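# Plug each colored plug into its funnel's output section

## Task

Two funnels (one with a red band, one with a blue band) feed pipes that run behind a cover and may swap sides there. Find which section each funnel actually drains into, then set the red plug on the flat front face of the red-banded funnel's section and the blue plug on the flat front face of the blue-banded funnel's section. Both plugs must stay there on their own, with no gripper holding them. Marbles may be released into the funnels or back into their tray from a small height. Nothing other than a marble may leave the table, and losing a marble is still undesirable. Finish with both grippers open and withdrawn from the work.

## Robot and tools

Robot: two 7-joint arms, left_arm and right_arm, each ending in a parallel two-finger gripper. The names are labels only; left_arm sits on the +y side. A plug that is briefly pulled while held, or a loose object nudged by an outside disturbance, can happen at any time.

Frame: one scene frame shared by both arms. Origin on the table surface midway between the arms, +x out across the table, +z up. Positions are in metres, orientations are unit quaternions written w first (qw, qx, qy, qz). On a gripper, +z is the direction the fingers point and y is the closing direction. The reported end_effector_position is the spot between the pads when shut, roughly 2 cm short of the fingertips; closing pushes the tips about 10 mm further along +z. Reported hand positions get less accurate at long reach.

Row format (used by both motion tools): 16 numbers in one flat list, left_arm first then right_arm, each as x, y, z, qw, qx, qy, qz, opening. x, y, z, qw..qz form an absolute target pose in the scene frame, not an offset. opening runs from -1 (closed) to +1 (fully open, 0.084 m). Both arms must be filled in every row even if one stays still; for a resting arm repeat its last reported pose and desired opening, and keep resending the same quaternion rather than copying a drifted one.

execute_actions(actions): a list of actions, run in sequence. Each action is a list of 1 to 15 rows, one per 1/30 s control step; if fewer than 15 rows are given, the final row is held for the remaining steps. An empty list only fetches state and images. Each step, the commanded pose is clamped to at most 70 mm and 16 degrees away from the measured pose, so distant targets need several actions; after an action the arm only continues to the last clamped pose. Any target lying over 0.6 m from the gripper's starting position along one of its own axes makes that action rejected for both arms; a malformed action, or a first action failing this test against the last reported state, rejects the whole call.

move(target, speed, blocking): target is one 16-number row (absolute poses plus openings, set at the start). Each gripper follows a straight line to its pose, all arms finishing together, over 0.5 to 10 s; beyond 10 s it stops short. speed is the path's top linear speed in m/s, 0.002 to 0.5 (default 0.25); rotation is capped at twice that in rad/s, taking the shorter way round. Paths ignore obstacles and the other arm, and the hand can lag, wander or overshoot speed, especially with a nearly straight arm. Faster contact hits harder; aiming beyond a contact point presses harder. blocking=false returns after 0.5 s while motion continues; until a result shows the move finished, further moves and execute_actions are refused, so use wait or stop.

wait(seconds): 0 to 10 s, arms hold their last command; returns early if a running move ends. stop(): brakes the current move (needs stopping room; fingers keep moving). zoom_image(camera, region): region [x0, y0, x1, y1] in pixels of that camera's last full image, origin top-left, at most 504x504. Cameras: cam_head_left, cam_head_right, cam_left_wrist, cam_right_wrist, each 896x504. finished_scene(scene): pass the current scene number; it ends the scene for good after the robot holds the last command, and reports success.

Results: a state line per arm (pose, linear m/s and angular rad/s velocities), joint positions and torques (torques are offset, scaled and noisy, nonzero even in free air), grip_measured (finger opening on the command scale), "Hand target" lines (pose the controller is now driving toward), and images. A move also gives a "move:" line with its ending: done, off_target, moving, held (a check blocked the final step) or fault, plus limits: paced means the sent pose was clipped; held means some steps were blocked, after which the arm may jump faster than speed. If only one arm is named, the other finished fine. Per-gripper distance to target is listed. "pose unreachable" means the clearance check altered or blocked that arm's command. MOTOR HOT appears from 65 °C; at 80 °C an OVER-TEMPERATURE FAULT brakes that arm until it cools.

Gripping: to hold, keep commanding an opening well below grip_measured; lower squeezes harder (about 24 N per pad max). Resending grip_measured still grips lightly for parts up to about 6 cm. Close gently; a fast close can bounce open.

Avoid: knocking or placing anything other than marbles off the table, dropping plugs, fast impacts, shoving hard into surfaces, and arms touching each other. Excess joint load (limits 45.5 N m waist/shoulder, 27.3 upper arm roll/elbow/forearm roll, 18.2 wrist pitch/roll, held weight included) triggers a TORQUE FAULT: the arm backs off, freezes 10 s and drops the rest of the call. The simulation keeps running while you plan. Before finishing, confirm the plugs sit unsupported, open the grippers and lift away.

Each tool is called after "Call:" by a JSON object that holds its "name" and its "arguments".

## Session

Call:
{"name": "execute_actions", "arguments": {"actions": []}}

Scene clock: 0.00 s.
left_arm: end_effector_position=(+0.2859, +0.6740, +0.3417) grip_measured=+1.00 end_effector_quat_wxyz=(+0.101, +0.224, +0.962, -0.120) end_effector_velocity=(-0.000, +0.000, +0.000) end_effector_angular_velocity=(-0.000, -0.001, -0.000) | right_arm: end_effector_position=(+0.2668, +0.0359, +0.3248) grip_measured=+1.00 end_effector_quat_wxyz=(+0.335, -0.342, +0.842, +0.250) end_effector_velocity=(-0.000, -0.000, +0.000) end_effector_angular_velocity=(-0.000, -0.000, +0.000)
Joint positions: left_arm=[ 0.766  0.152  0.073  1.626 -0.281  1.639 -1.669  0.084] | right_arm=[ 1.539 -0.403 -0.342  0.647 -0.81   0.225 -2.123  0.084]
Joint velocities: left_arm=[ 0.001 -0.    -0.     0.    -0.001  0.     0.002 -0.   ] | right_arm=[ 0.    -0.001  0.001 -0.     0.     0.001  0.     0.   ]
Joint torques (N m, as the arm reports them, + toward a larger angle): no reading
Motor temperatures (°C, as the motors report them): left_arm=[39 37 44 42 39 39 39] | right_arm=[43 44 40 36 45 44 39]
Hand target (left_arm): +0.286, +0.674, +0.342; +0.101, +0.224, +0.962, -0.120
Hand target (right_arm): +0.267, +0.036, +0.325; +0.335, -0.342, +0.842, +0.250

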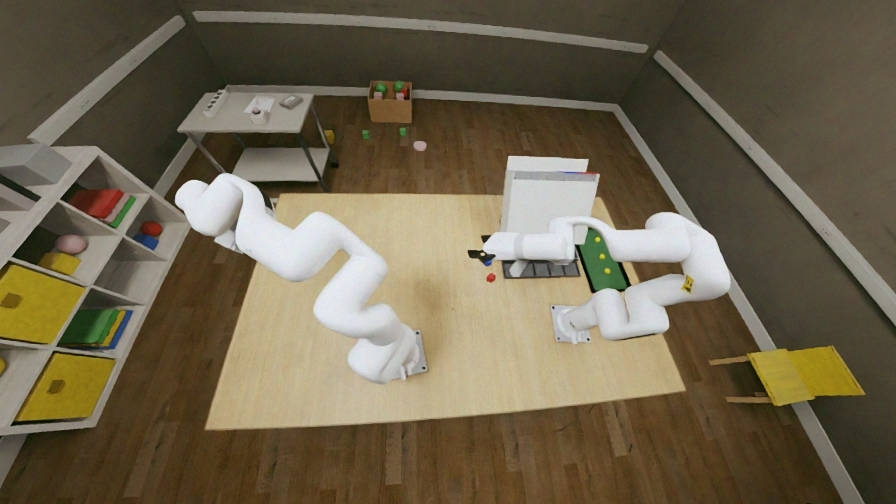

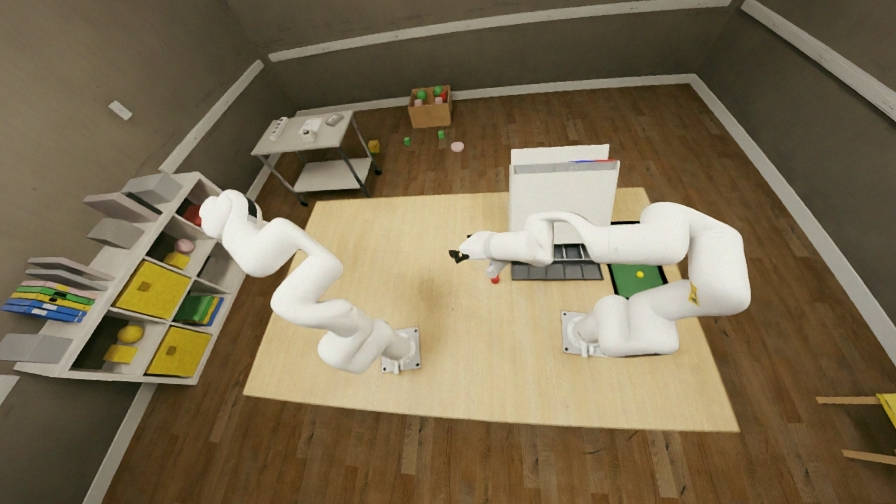

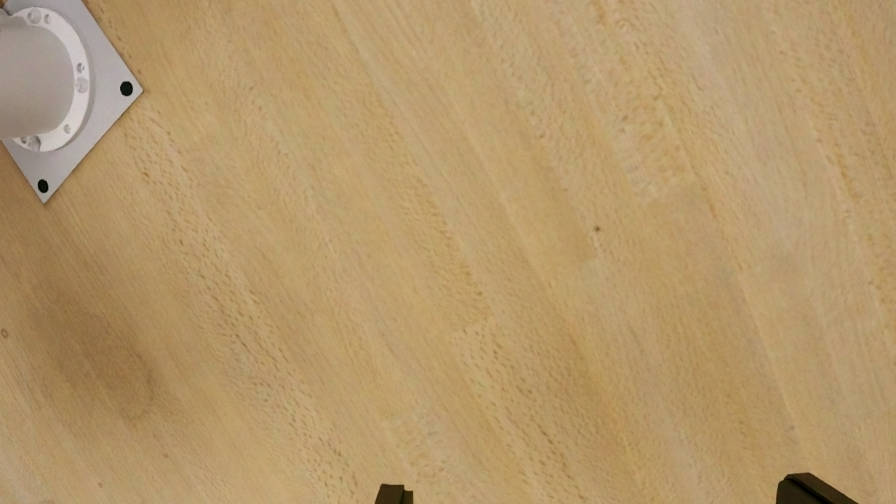

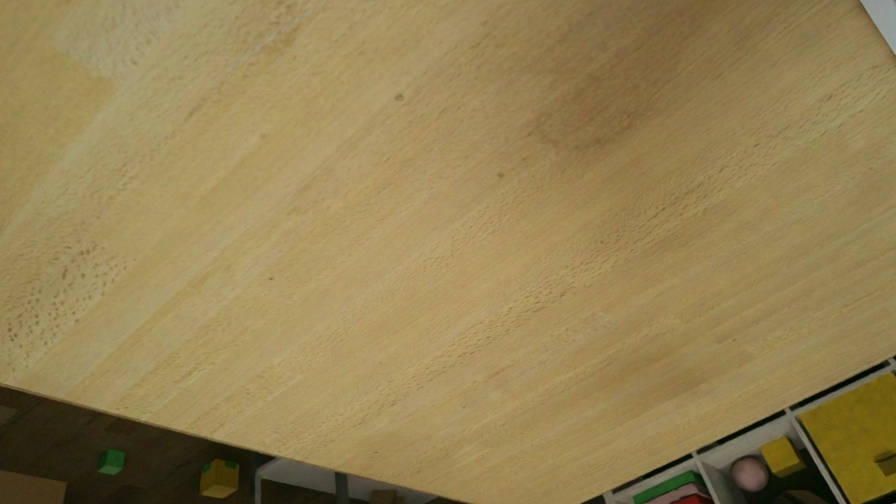

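Call:
{"name": "move", "arguments": {"target": [0.2859,0.674,0.3417,0.101,0.224,0.962,-0.12,1,0.40,-0.63,0.24,0,0,1,0,0.2], "speed": 0.35}}

Call:
{"name": "zoom_image", "arguments": {"camera": "cam_head_right", "region": [460,130,700,310]}}

Scene clock: 26.70 s.
left_arm: end_effector_position=(+0.2859, +0.6740, +0.3417) grip_measured=+1.00 end_effector_quat_wxyz=(+0.101, +0.224, +0.962, -0.120) end_effector_velocity=(-0.000, +0.000, -0.000) end_effector_angular_velocity=(-0.001, +0.000, +0.001) | right_arm: end_effector_position=(+0.3994, -0.6289, +0.2418) grip_measured=+0.19 end_effector_quat_wxyz=(-0.002, -0.001, +1.000, +0.002) end_effector_velocity=(+0.001, -0.002, -0.001) end_effector_angular_velocity=(+0.003, +0.003, -0.001)
Joint positions: left_arm=[ 0.766  0.151  0.073  1.626 -0.28   1.638 -1.669  0.084] | right_arm=[ 1.028 -0.832 -1.137  0.966 -0.738  1.447 -3.063  0.052]
Joint velocities: left_arm=[ 0.     0.     0.001 -0.    -0.001  0.    -0.001 -0.   ] | right_arm=[ 0.009  0.004 -0.012  0.01   0.001  0.    -0.005 -0.   ]
Joint torques (N m, as the arm reports them, + toward a larger angle): left_arm=[ -0.41 -34.15   0.17  16.11  -0.12  -2.02   0.  ] | right_arm=[ 1.3   6.42 13.36 13.25 -0.2  -1.37  0.04]
Motor temperatures (°C, as the motors report them): left_arm=[39 38 44 43 39 39 39] | right_arm=[43 44 40 38 45 44 39]
Hand target (left_arm): +0.286, +0.674, +0.342; +0.101, +0.224, +0.962, -0.120
Hand target (right_arm): +0.400, -0.629, +0.242; -0.003, -0.001, +1.000, +0.002
Off the commanded pose (left_arm): 0.000 m, 0 deg.
Off the commanded pose (right_arm): 0.002 m, 0 deg.
move: done; limits=paced

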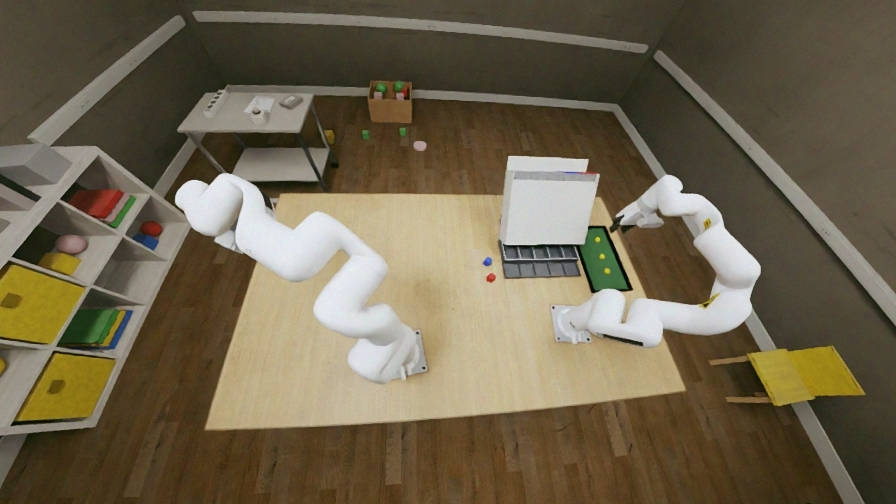

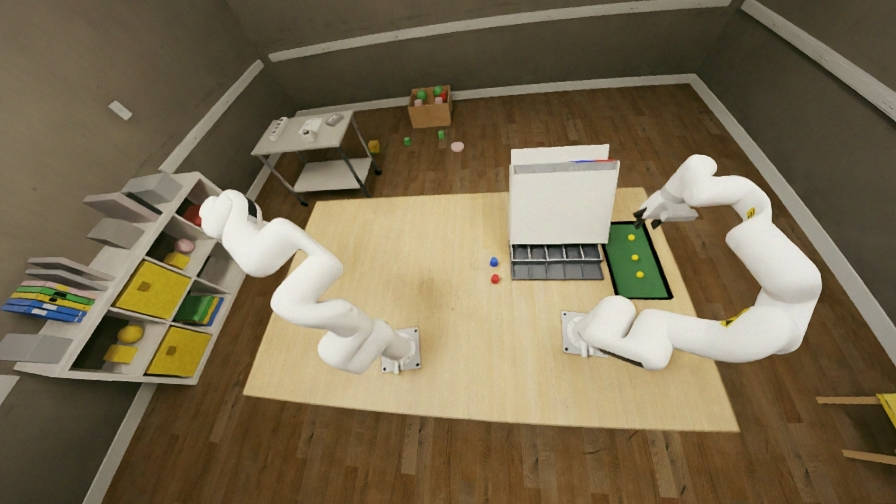

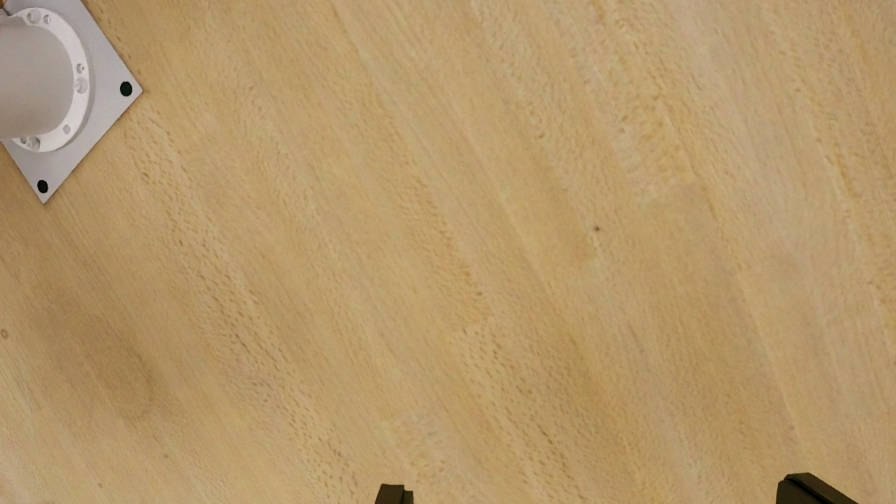

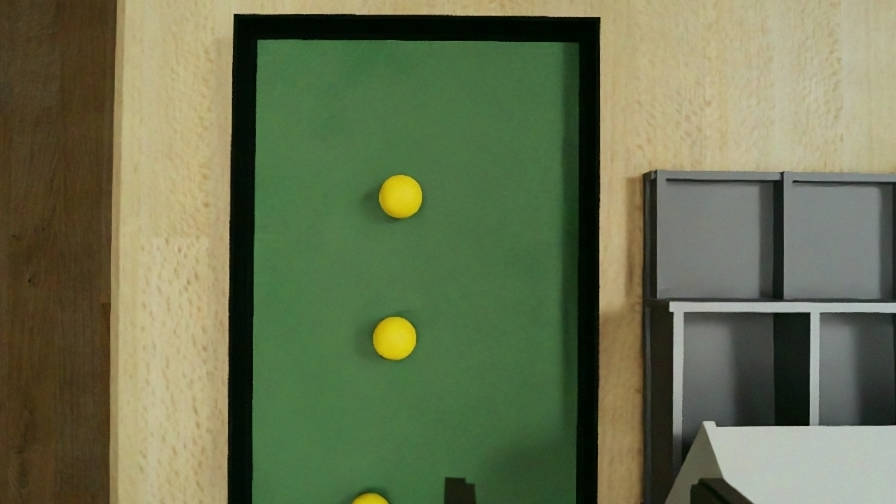

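Region (460, 130, 700, 310) of cam_head_right's 896x504 image, scaled by 2.100, with more detail than that image has; it fills the top 378 rows of this view, and the rest is white.

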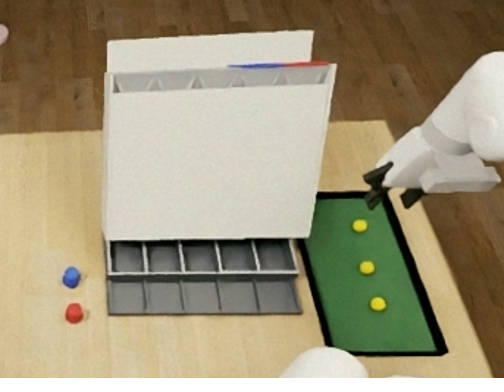

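Call:
{"name": "move", "arguments": {"target": [0.2859,0.674,0.3417,0.101,0.224,0.962,-0.12,1,0.482,-0.706,0.09,0,0,1,0,0.2], "speed": 0.3}}

Scene clock: 34.37 s.
left_arm: end_effector_position=(+0.2859, +0.6740, +0.3417) grip_measured=+1.00 end_effector_quat_wxyz=(+0.101, +0.224, +0.962, -0.120) end_effector_velocity=(-0.001, +0.000, -0.000) end_effector_angular_velocity=(+0.001, +0.001, +0.001) | right_arm: end_effector_position=(+0.4818, -0.7061, +0.0910) grip_measured=+0.19 end_effector_quat_wxyz=(+0.001, -0.000, +1.000, -0.000) end_effector_velocity=(+0.002, -0.000, -0.001) end_effector_angular_velocity=(+0.001, +0.001, +0.002)
Joint positions: left_arm=[ 0.766  0.151  0.073  1.626 -0.28   1.638 -1.669  0.084] | right_arm=[ 1.519 -0.879 -1.802  1.163 -0.969  1.141 -3.097  0.052]
Joint velocities: left_arm=[ 0.001 -0.     0.    -0.     0.002 -0.    -0.    -0.   ] | right_arm=[ 0.009 -0.004 -0.005  0.007 -0.001  0.003 -0.002  0.   ]
Joint torques (N m, as the arm reports them, + toward a larger angle): left_arm=[ -0.01 -33.55   0.1   15.88  -0.18  -1.58   0.11] | right_arm=[ 0.63 15.74 15.24 10.58 -0.22 -1.48 -0.23]
Motor temperatures (°C, as the motors report them): left_arm=[39 38 44 43 39 39 39] | right_arm=[43 44 41 38 45 44 39]
Hand target (left_arm): +0.286, +0.674, +0.342; +0.101, +0.224, +0.962, -0.120
Hand target (right_arm): +0.482, -0.706, +0.091; +0.001, -0.000, +1.000, -0.000
Off the commanded pose (left_arm): 0.000 m, 0 deg.
Off the commanded pose (right_arm): 0.001 m, 0 deg.
move: done; limits=paced

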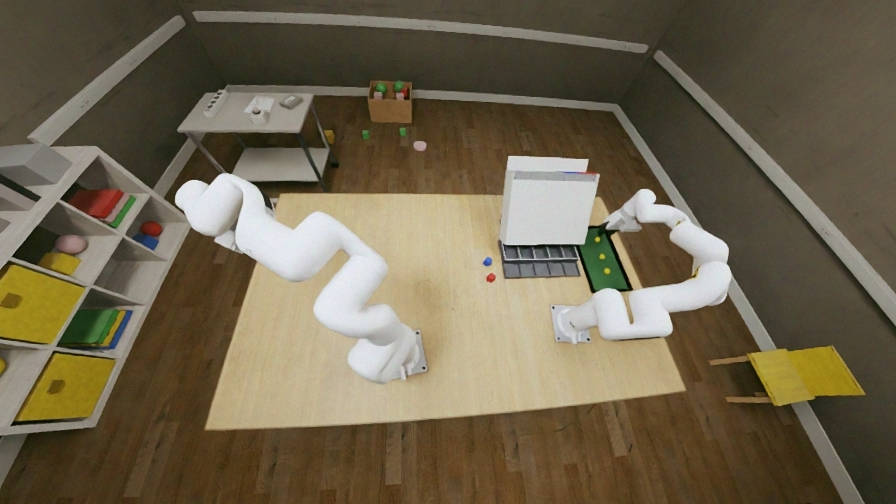

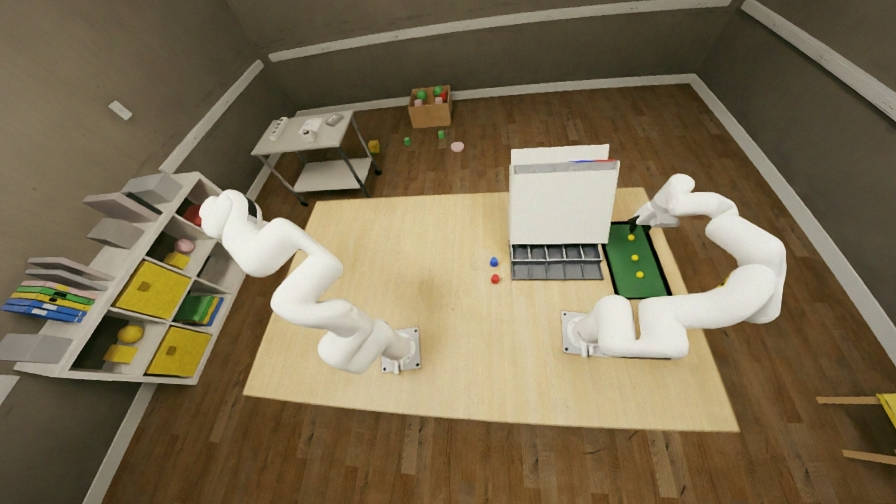

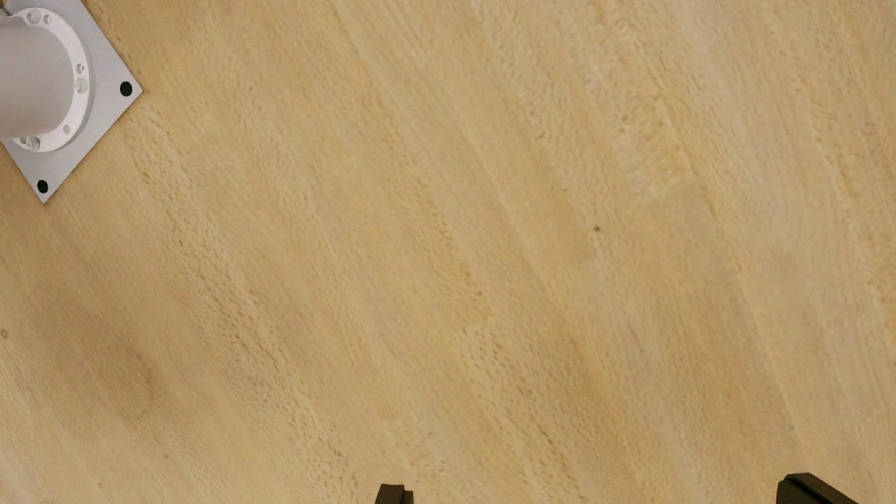

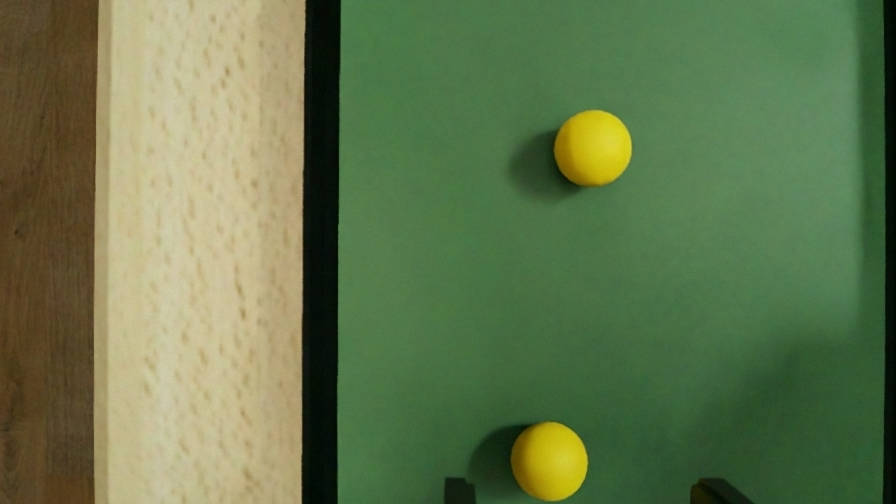

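Call:
{"name": "move", "arguments": {"target": [0.2859,0.674,0.3417,0.101,0.224,0.962,-0.12,1,0.484,-0.7055,0.031,0,0,1,0,0.2], "speed": 0.1}}

Call:
{"name": "move", "arguments": {"target": [0.2859,0.674,0.3417,0.101,0.224,0.962,-0.12,1,0.484,-0.7055,0.031,0,0,1,0,-0.7]}}

Call:
{"name": "move", "arguments": {"target": [0.2859,0.674,0.3417,0.101,0.224,0.962,-0.12,1,0.56,-0.66,0.41,0.087,0,0.996,0,-0.7], "speed": 0.3}}

Call:
{"name": "move", "arguments": {"target": [0.2859,0.674,0.3417,0.101,0.224,0.962,-0.12,1,0.646,-0.502,0.41,0.087,0,0.996,0,-0.7], "speed": 0.3}}

Scene clock: 49.43 s.
left_arm: end_effector_position=(+0.2859, +0.6740, +0.3417) grip_measured=+1.00 end_effector_quat_wxyz=(+0.101, +0.224, +0.962, -0.120) end_effector_velocity=(+0.000, -0.001, -0.000) end_effector_angular_velocity=(-0.001, +0.000, -0.003) | right_arm: end_effector_position=(+0.4841, -0.7057, +0.0315) grip_measured=+0.19 end_effector_quat_wxyz=(+0.000, -0.000, +1.000, -0.000) end_effector_velocity=(-0.000, -0.000, -0.003) end_effector_angular_velocity=(+0.000, +0.001, -0.001)
Joint positions: left_arm=[ 0.766  0.151  0.073  1.626 -0.28   1.638 -1.669  0.084] | right_arm=[ 1.593 -0.957 -1.93   1.156 -1.078  1.052 -3.047  0.052]
Joint velocities: left_arm=[-0.001 -0.     0.    -0.     0.     0.002  0.002  0.   ] | right_arm=[ 0.004 -0.004 -0.006  0.001 -0.004 -0.002  0.003 -0.   ]
Joint torques (N m, as the arm reports them, + toward a larger angle): left_arm=[  0.64 -33.49   0.27  16.16   0.27  -1.92   0.09] | right_arm=[ 0.9  17.85 14.92  9.29 -0.3  -1.41 -0.23]
Motor temperatures (°C, as the motors report them): left_arm=[39 38 44 44 39 39 39] | right_arm=[43 44 42 38 45 44 39]
Hand target (left_arm): +0.286, +0.674, +0.342; +0.101, +0.224, +0.962, -0.120
Hand target (right_arm): +0.484, -0.706, +0.031; +0.000, -0.000, +1.000, -0.000
Off the commanded pose (left_arm): 0.000 m, 0 deg.
Off the commanded pose (right_arm): 0.001 m, 0 deg.
move: done

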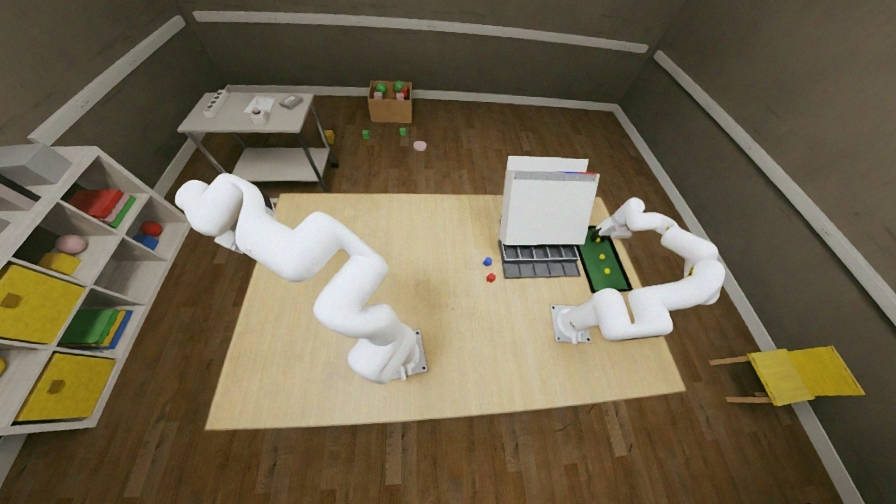

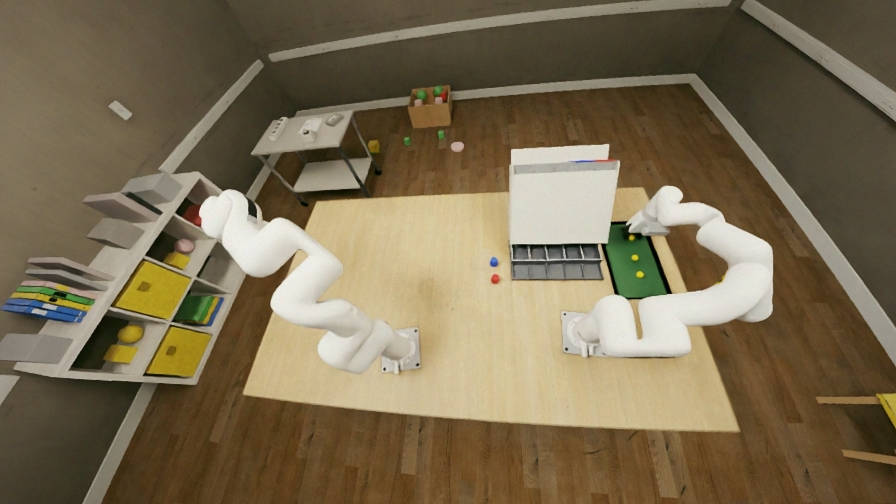

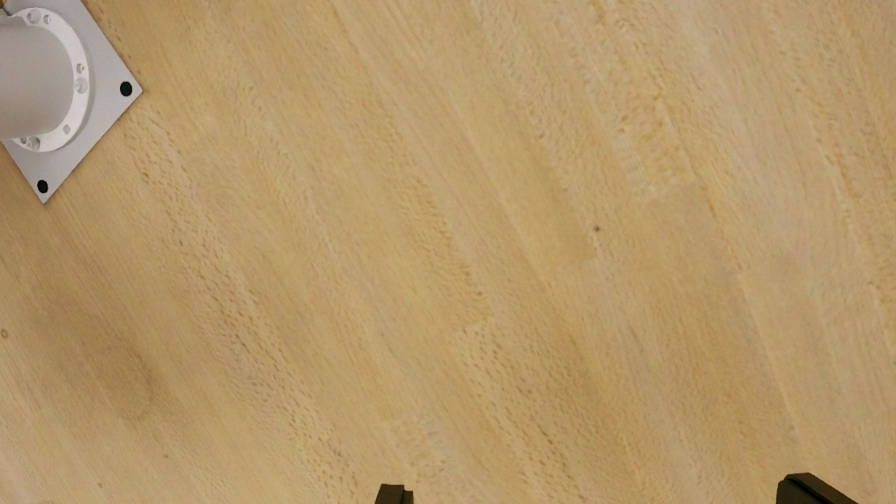

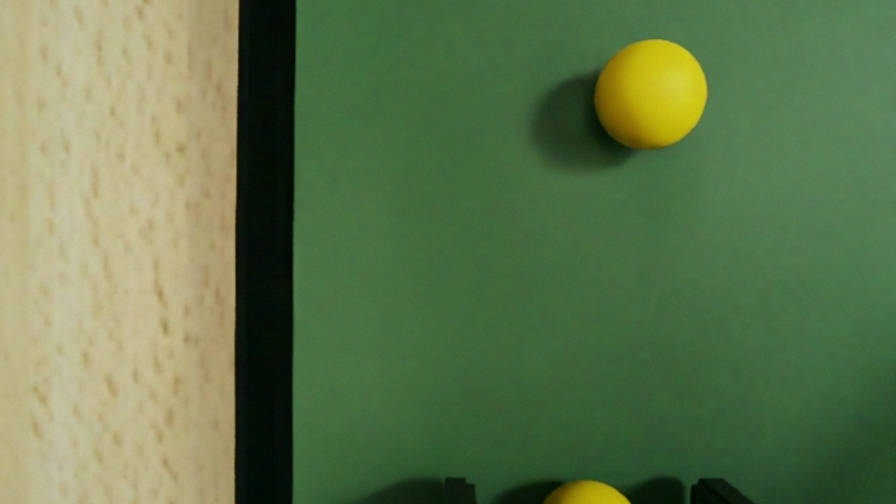

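Scene clock: 50.13 s.
left_arm: end_effector_position=(+0.2859, +0.6740, +0.3417) grip_measured=+1.00 end_effector_quat_wxyz=(+0.101, +0.224, +0.962, -0.120) end_effector_velocity=(+0.000, +0.000, +0.000) end_effector_angular_velocity=(+0.001, -0.000, -0.002) | right_arm: end_effector_position=(+0.4841, -0.7056, +0.0312) grip_measured=-0.47 end_effector_quat_wxyz=(+0.000, +0.000, +1.000, -0.000) end_effector_velocity=(-0.001, -0.000, -0.000) end_effector_angular_velocity=(-0.001, +0.001, -0.002)
Joint positions: left_arm=[ 0.766  0.151  0.073  1.626 -0.28   1.638 -1.669  0.084] | right_arm=[ 1.594 -0.957 -1.931  1.156 -1.078  1.052 -3.046  0.024]
Joint velocities: left_arm=[-0.001  0.     0.001  0.001  0.    -0.     0.002 -0.   ] | right_arm=[-0.     0.    -0.001 -0.    -0.     0.     0.001 -0.   ]
Joint torques (N m, as the arm reports them, + toward a larger angle): left_arm=[  0.46 -33.15   0.27  15.98   0.12  -1.74  -0.14] | right_arm=[ 0.9  16.89 14.67  9.25  0.58 -1.47 -0.01]
Motor temperatures (°C, as the motors report them): left_arm=[39 38 44 44 39 39 39] | right_arm=[43 44 42 38 45 44 39]
Hand target (left_arm): +0.286, +0.674, +0.342; +0.101, +0.224, +0.962, -0.120
Hand target (right_arm): +0.484, -0.706, +0.031; +0.000, -0.000, +1.000, -0.000
Off the commanded pose (left_arm): 0.000 m, 0 deg.
Off the commanded pose (right_arm): 0.000 m, 0 deg.
move: done

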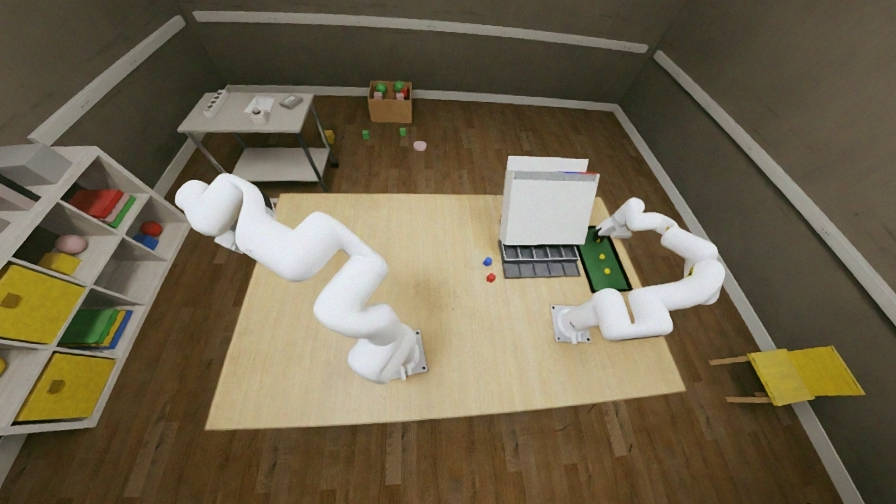

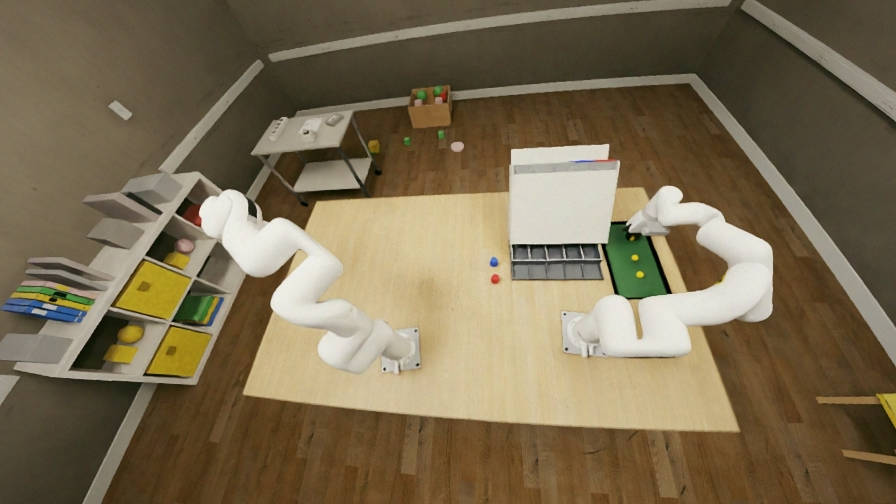

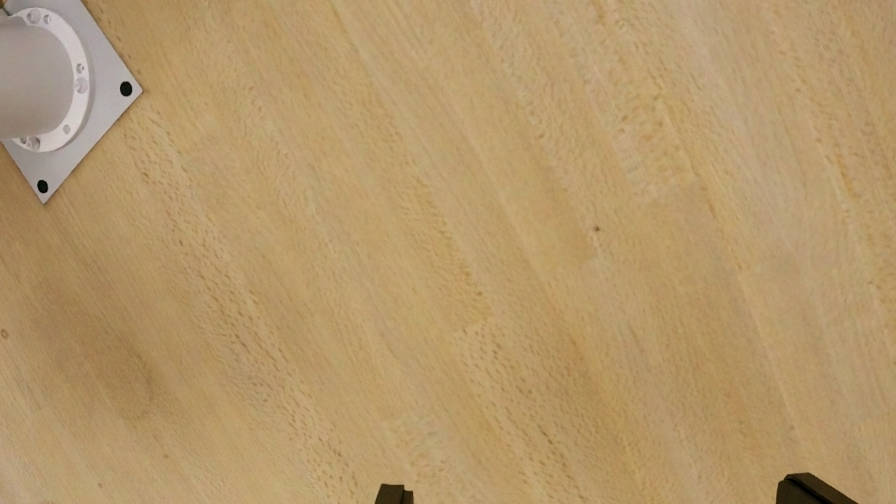

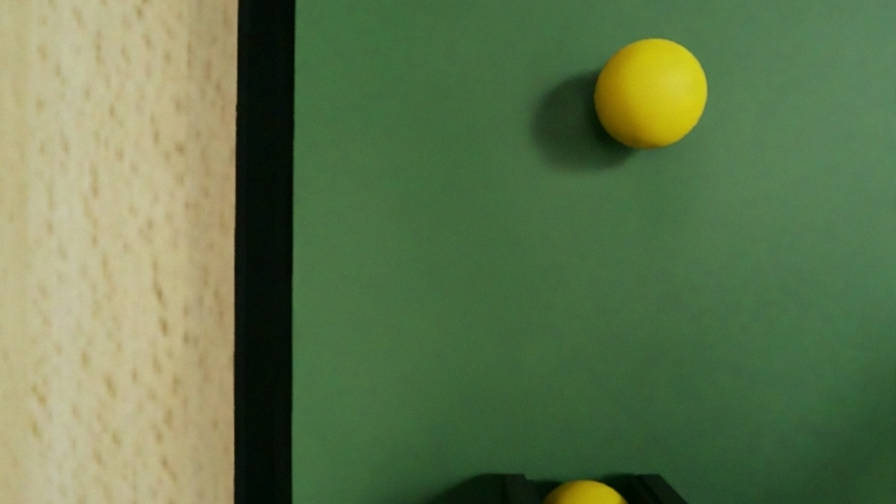

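Scene clock: 52.13 s.
left_arm: end_effector_position=(+0.2859, +0.6740, +0.3417) grip_measured=+1.00 end_effector_quat_wxyz=(+0.101, +0.224, +0.962, -0.120) end_effector_velocity=(-0.000, +0.000, +0.000) end_effector_angular_velocity=(+0.001, +0.001, +0.001) | right_arm: end_effector_position=(+0.5601, -0.6590, +0.4095) grip_measured=-0.47 end_effector_quat_wxyz=(+0.087, +0.000, +0.996, -0.000) end_effector_velocity=(+0.001, +0.000, +0.004) end_effector_angular_velocity=(-0.002, +0.005, +0.002)
Joint positions: left_arm=[ 0.766  0.151  0.073  1.626 -0.28   1.638 -1.669  0.084] | right_arm=[ 1.77  -0.642 -1.55   1.86  -0.655  1.639 -3.194  0.024]
Joint velocities: left_arm=[ 0.001 -0.    -0.    -0.     0.001 -0.    -0.    -0.   ] | right_arm=[ 0.025  0.002 -0.015  0.028 -0.002  0.019 -0.005  0.   ]
Joint torques (N m, as the arm reports them, + toward a larger angle): left_arm=[  0.25 -33.62   0.17  15.73  -0.11  -1.83  -0.11] | right_arm=[ 0.7  15.94 11.04 12.49  0.11 -1.92 -0.08]
Motor temperatures (°C, as the motors report them): left_arm=[39 38 44 44 39 39 39] | right_arm=[43 44 42 38 45 44 39]
Hand target (left_arm): +0.286, +0.674, +0.342; +0.101, +0.224, +0.962, -0.120
Hand target (right_arm): +0.560, -0.659, +0.410; +0.087, +0.000, +0.996, -0.000
Off the commanded pose (left_arm): 0.000 m, 0 deg.
Off the commanded pose (right_arm): 0.001 m, 0 deg.
move: done

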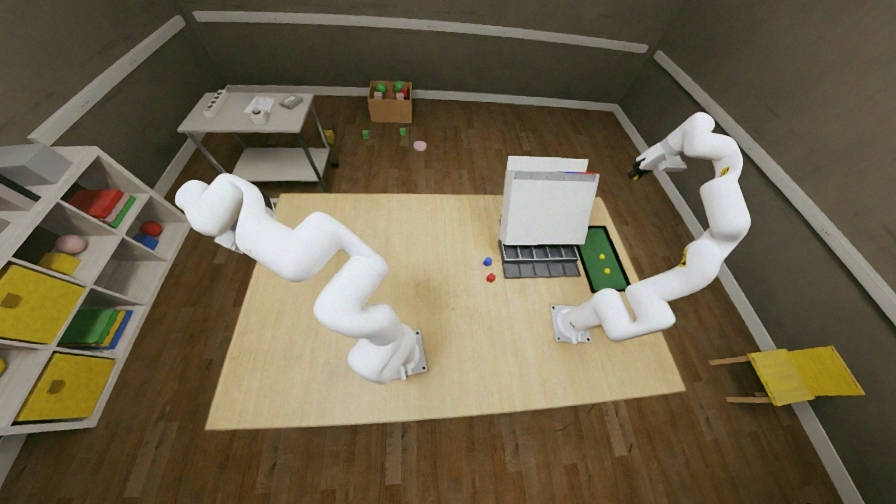

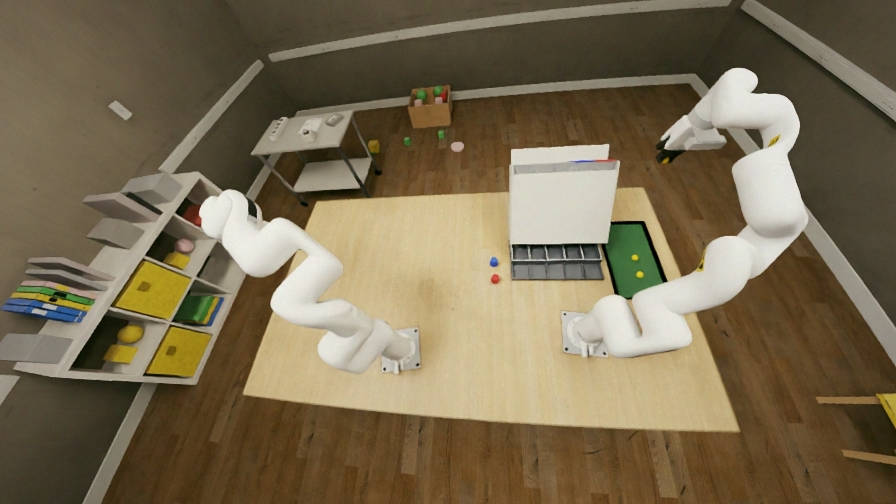

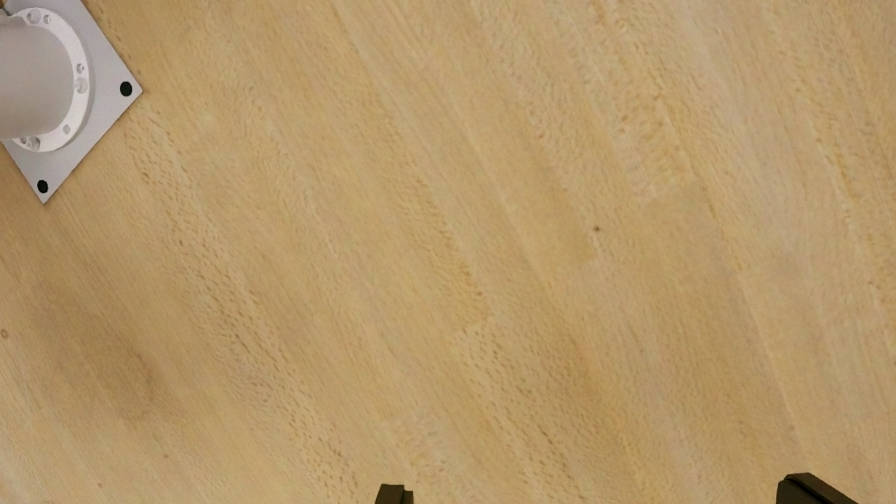

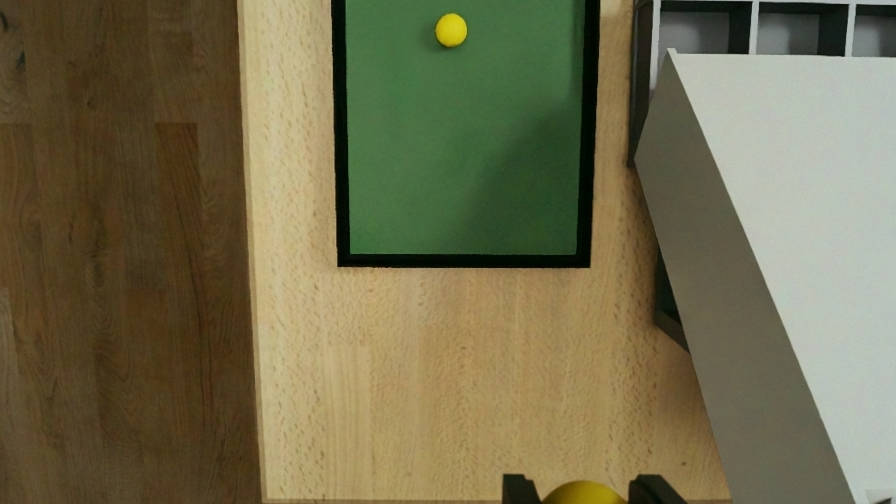

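Scene clock: 53.43 s.
left_arm: end_effector_position=(+0.2859, +0.6740, +0.3417) grip_measured=+1.00 end_effector_quat_wxyz=(+0.101, +0.224, +0.962, -0.120) end_effector_velocity=(-0.000, +0.000, -0.000) end_effector_angular_velocity=(-0.001, +0.000, +0.003) | right_arm: end_effector_position=(+0.6453, -0.5026, +0.4104) grip_measured=-0.47 end_effector_quat_wxyz=(+0.089, +0.000, +0.996, -0.000) end_effector_velocity=(+0.002, +0.002, +0.001) end_effector_angular_velocity=(-0.001, +0.015, +0.003)
Joint positions: left_arm=[ 0.766  0.151  0.073  1.626 -0.28   1.638 -1.669  0.084] | right_arm=[ 2.323 -0.664 -1.742  2.06  -0.724  1.678 -2.929  0.024]
Joint velocities: left_arm=[ 0.001  0.     0.    -0.    -0.     0.    -0.001 -0.   ] | right_arm=[ 0.05  -0.012 -0.025  0.05  -0.01   0.035 -0.007 -0.   ]
Joint torques (N m, as the arm reports them, + toward a larger angle): left_arm=[ -0.02 -33.79   0.06  15.77  -0.54  -2.05   0.15] | right_arm=[ 0.84 19.98 10.05 12.28 -0.57 -2.11  0.29]
Motor temperatures (°C, as the motors report them): left_arm=[39 38 44 44 39 39 39] | right_arm=[43 44 42 38 45 44 39]
Hand target (left_arm): +0.286, +0.674, +0.342; +0.101, +0.224, +0.962, -0.120
Hand target (right_arm): +0.646, -0.502, +0.410; +0.088, +0.000, +0.996, -0.000
Off the commanded pose (left_arm): 0.000 m, 0 deg.
Off the commanded pose (right_arm): 0.001 m, 0 deg.
move: done

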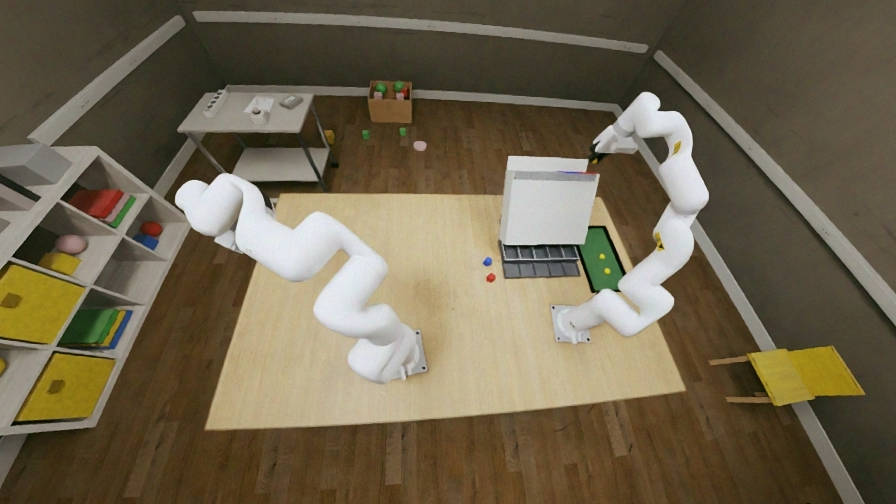

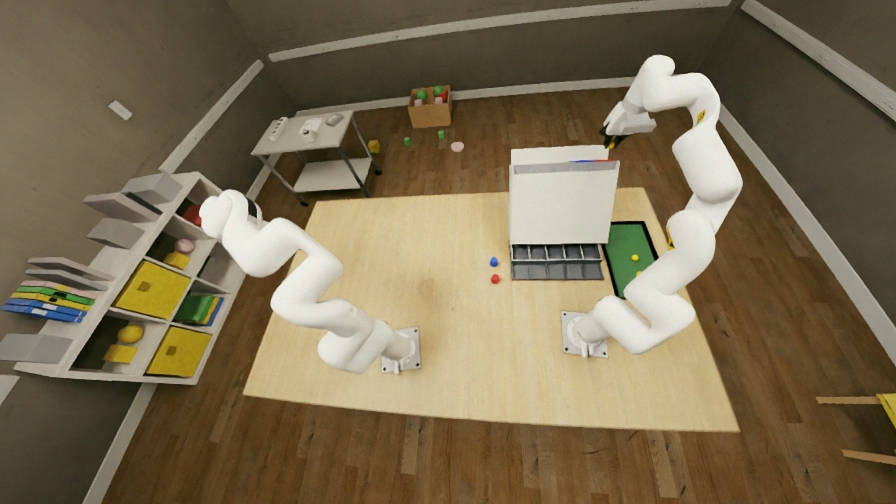

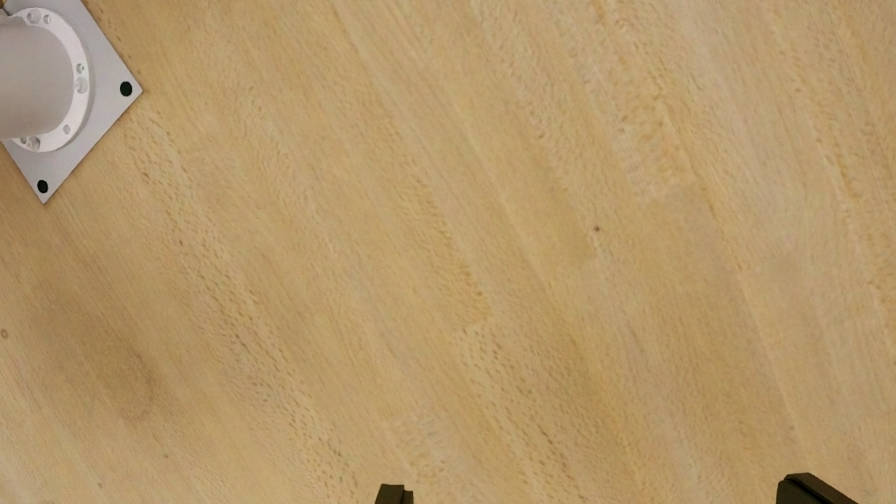

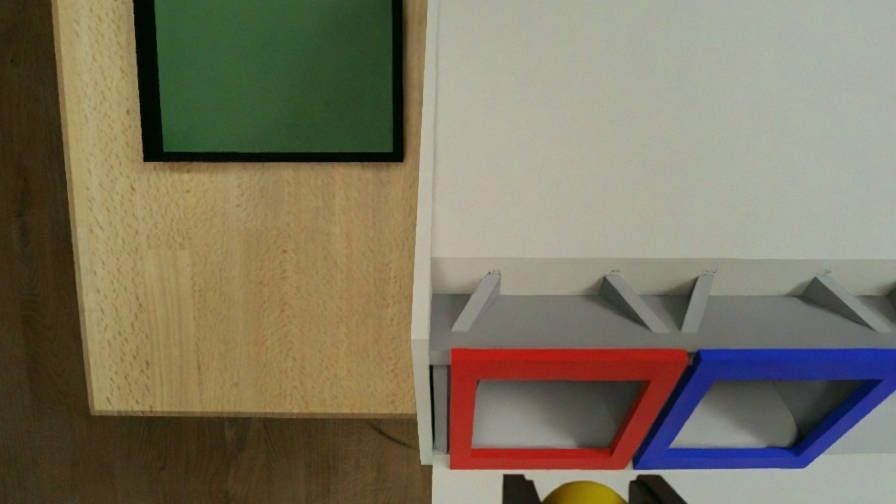

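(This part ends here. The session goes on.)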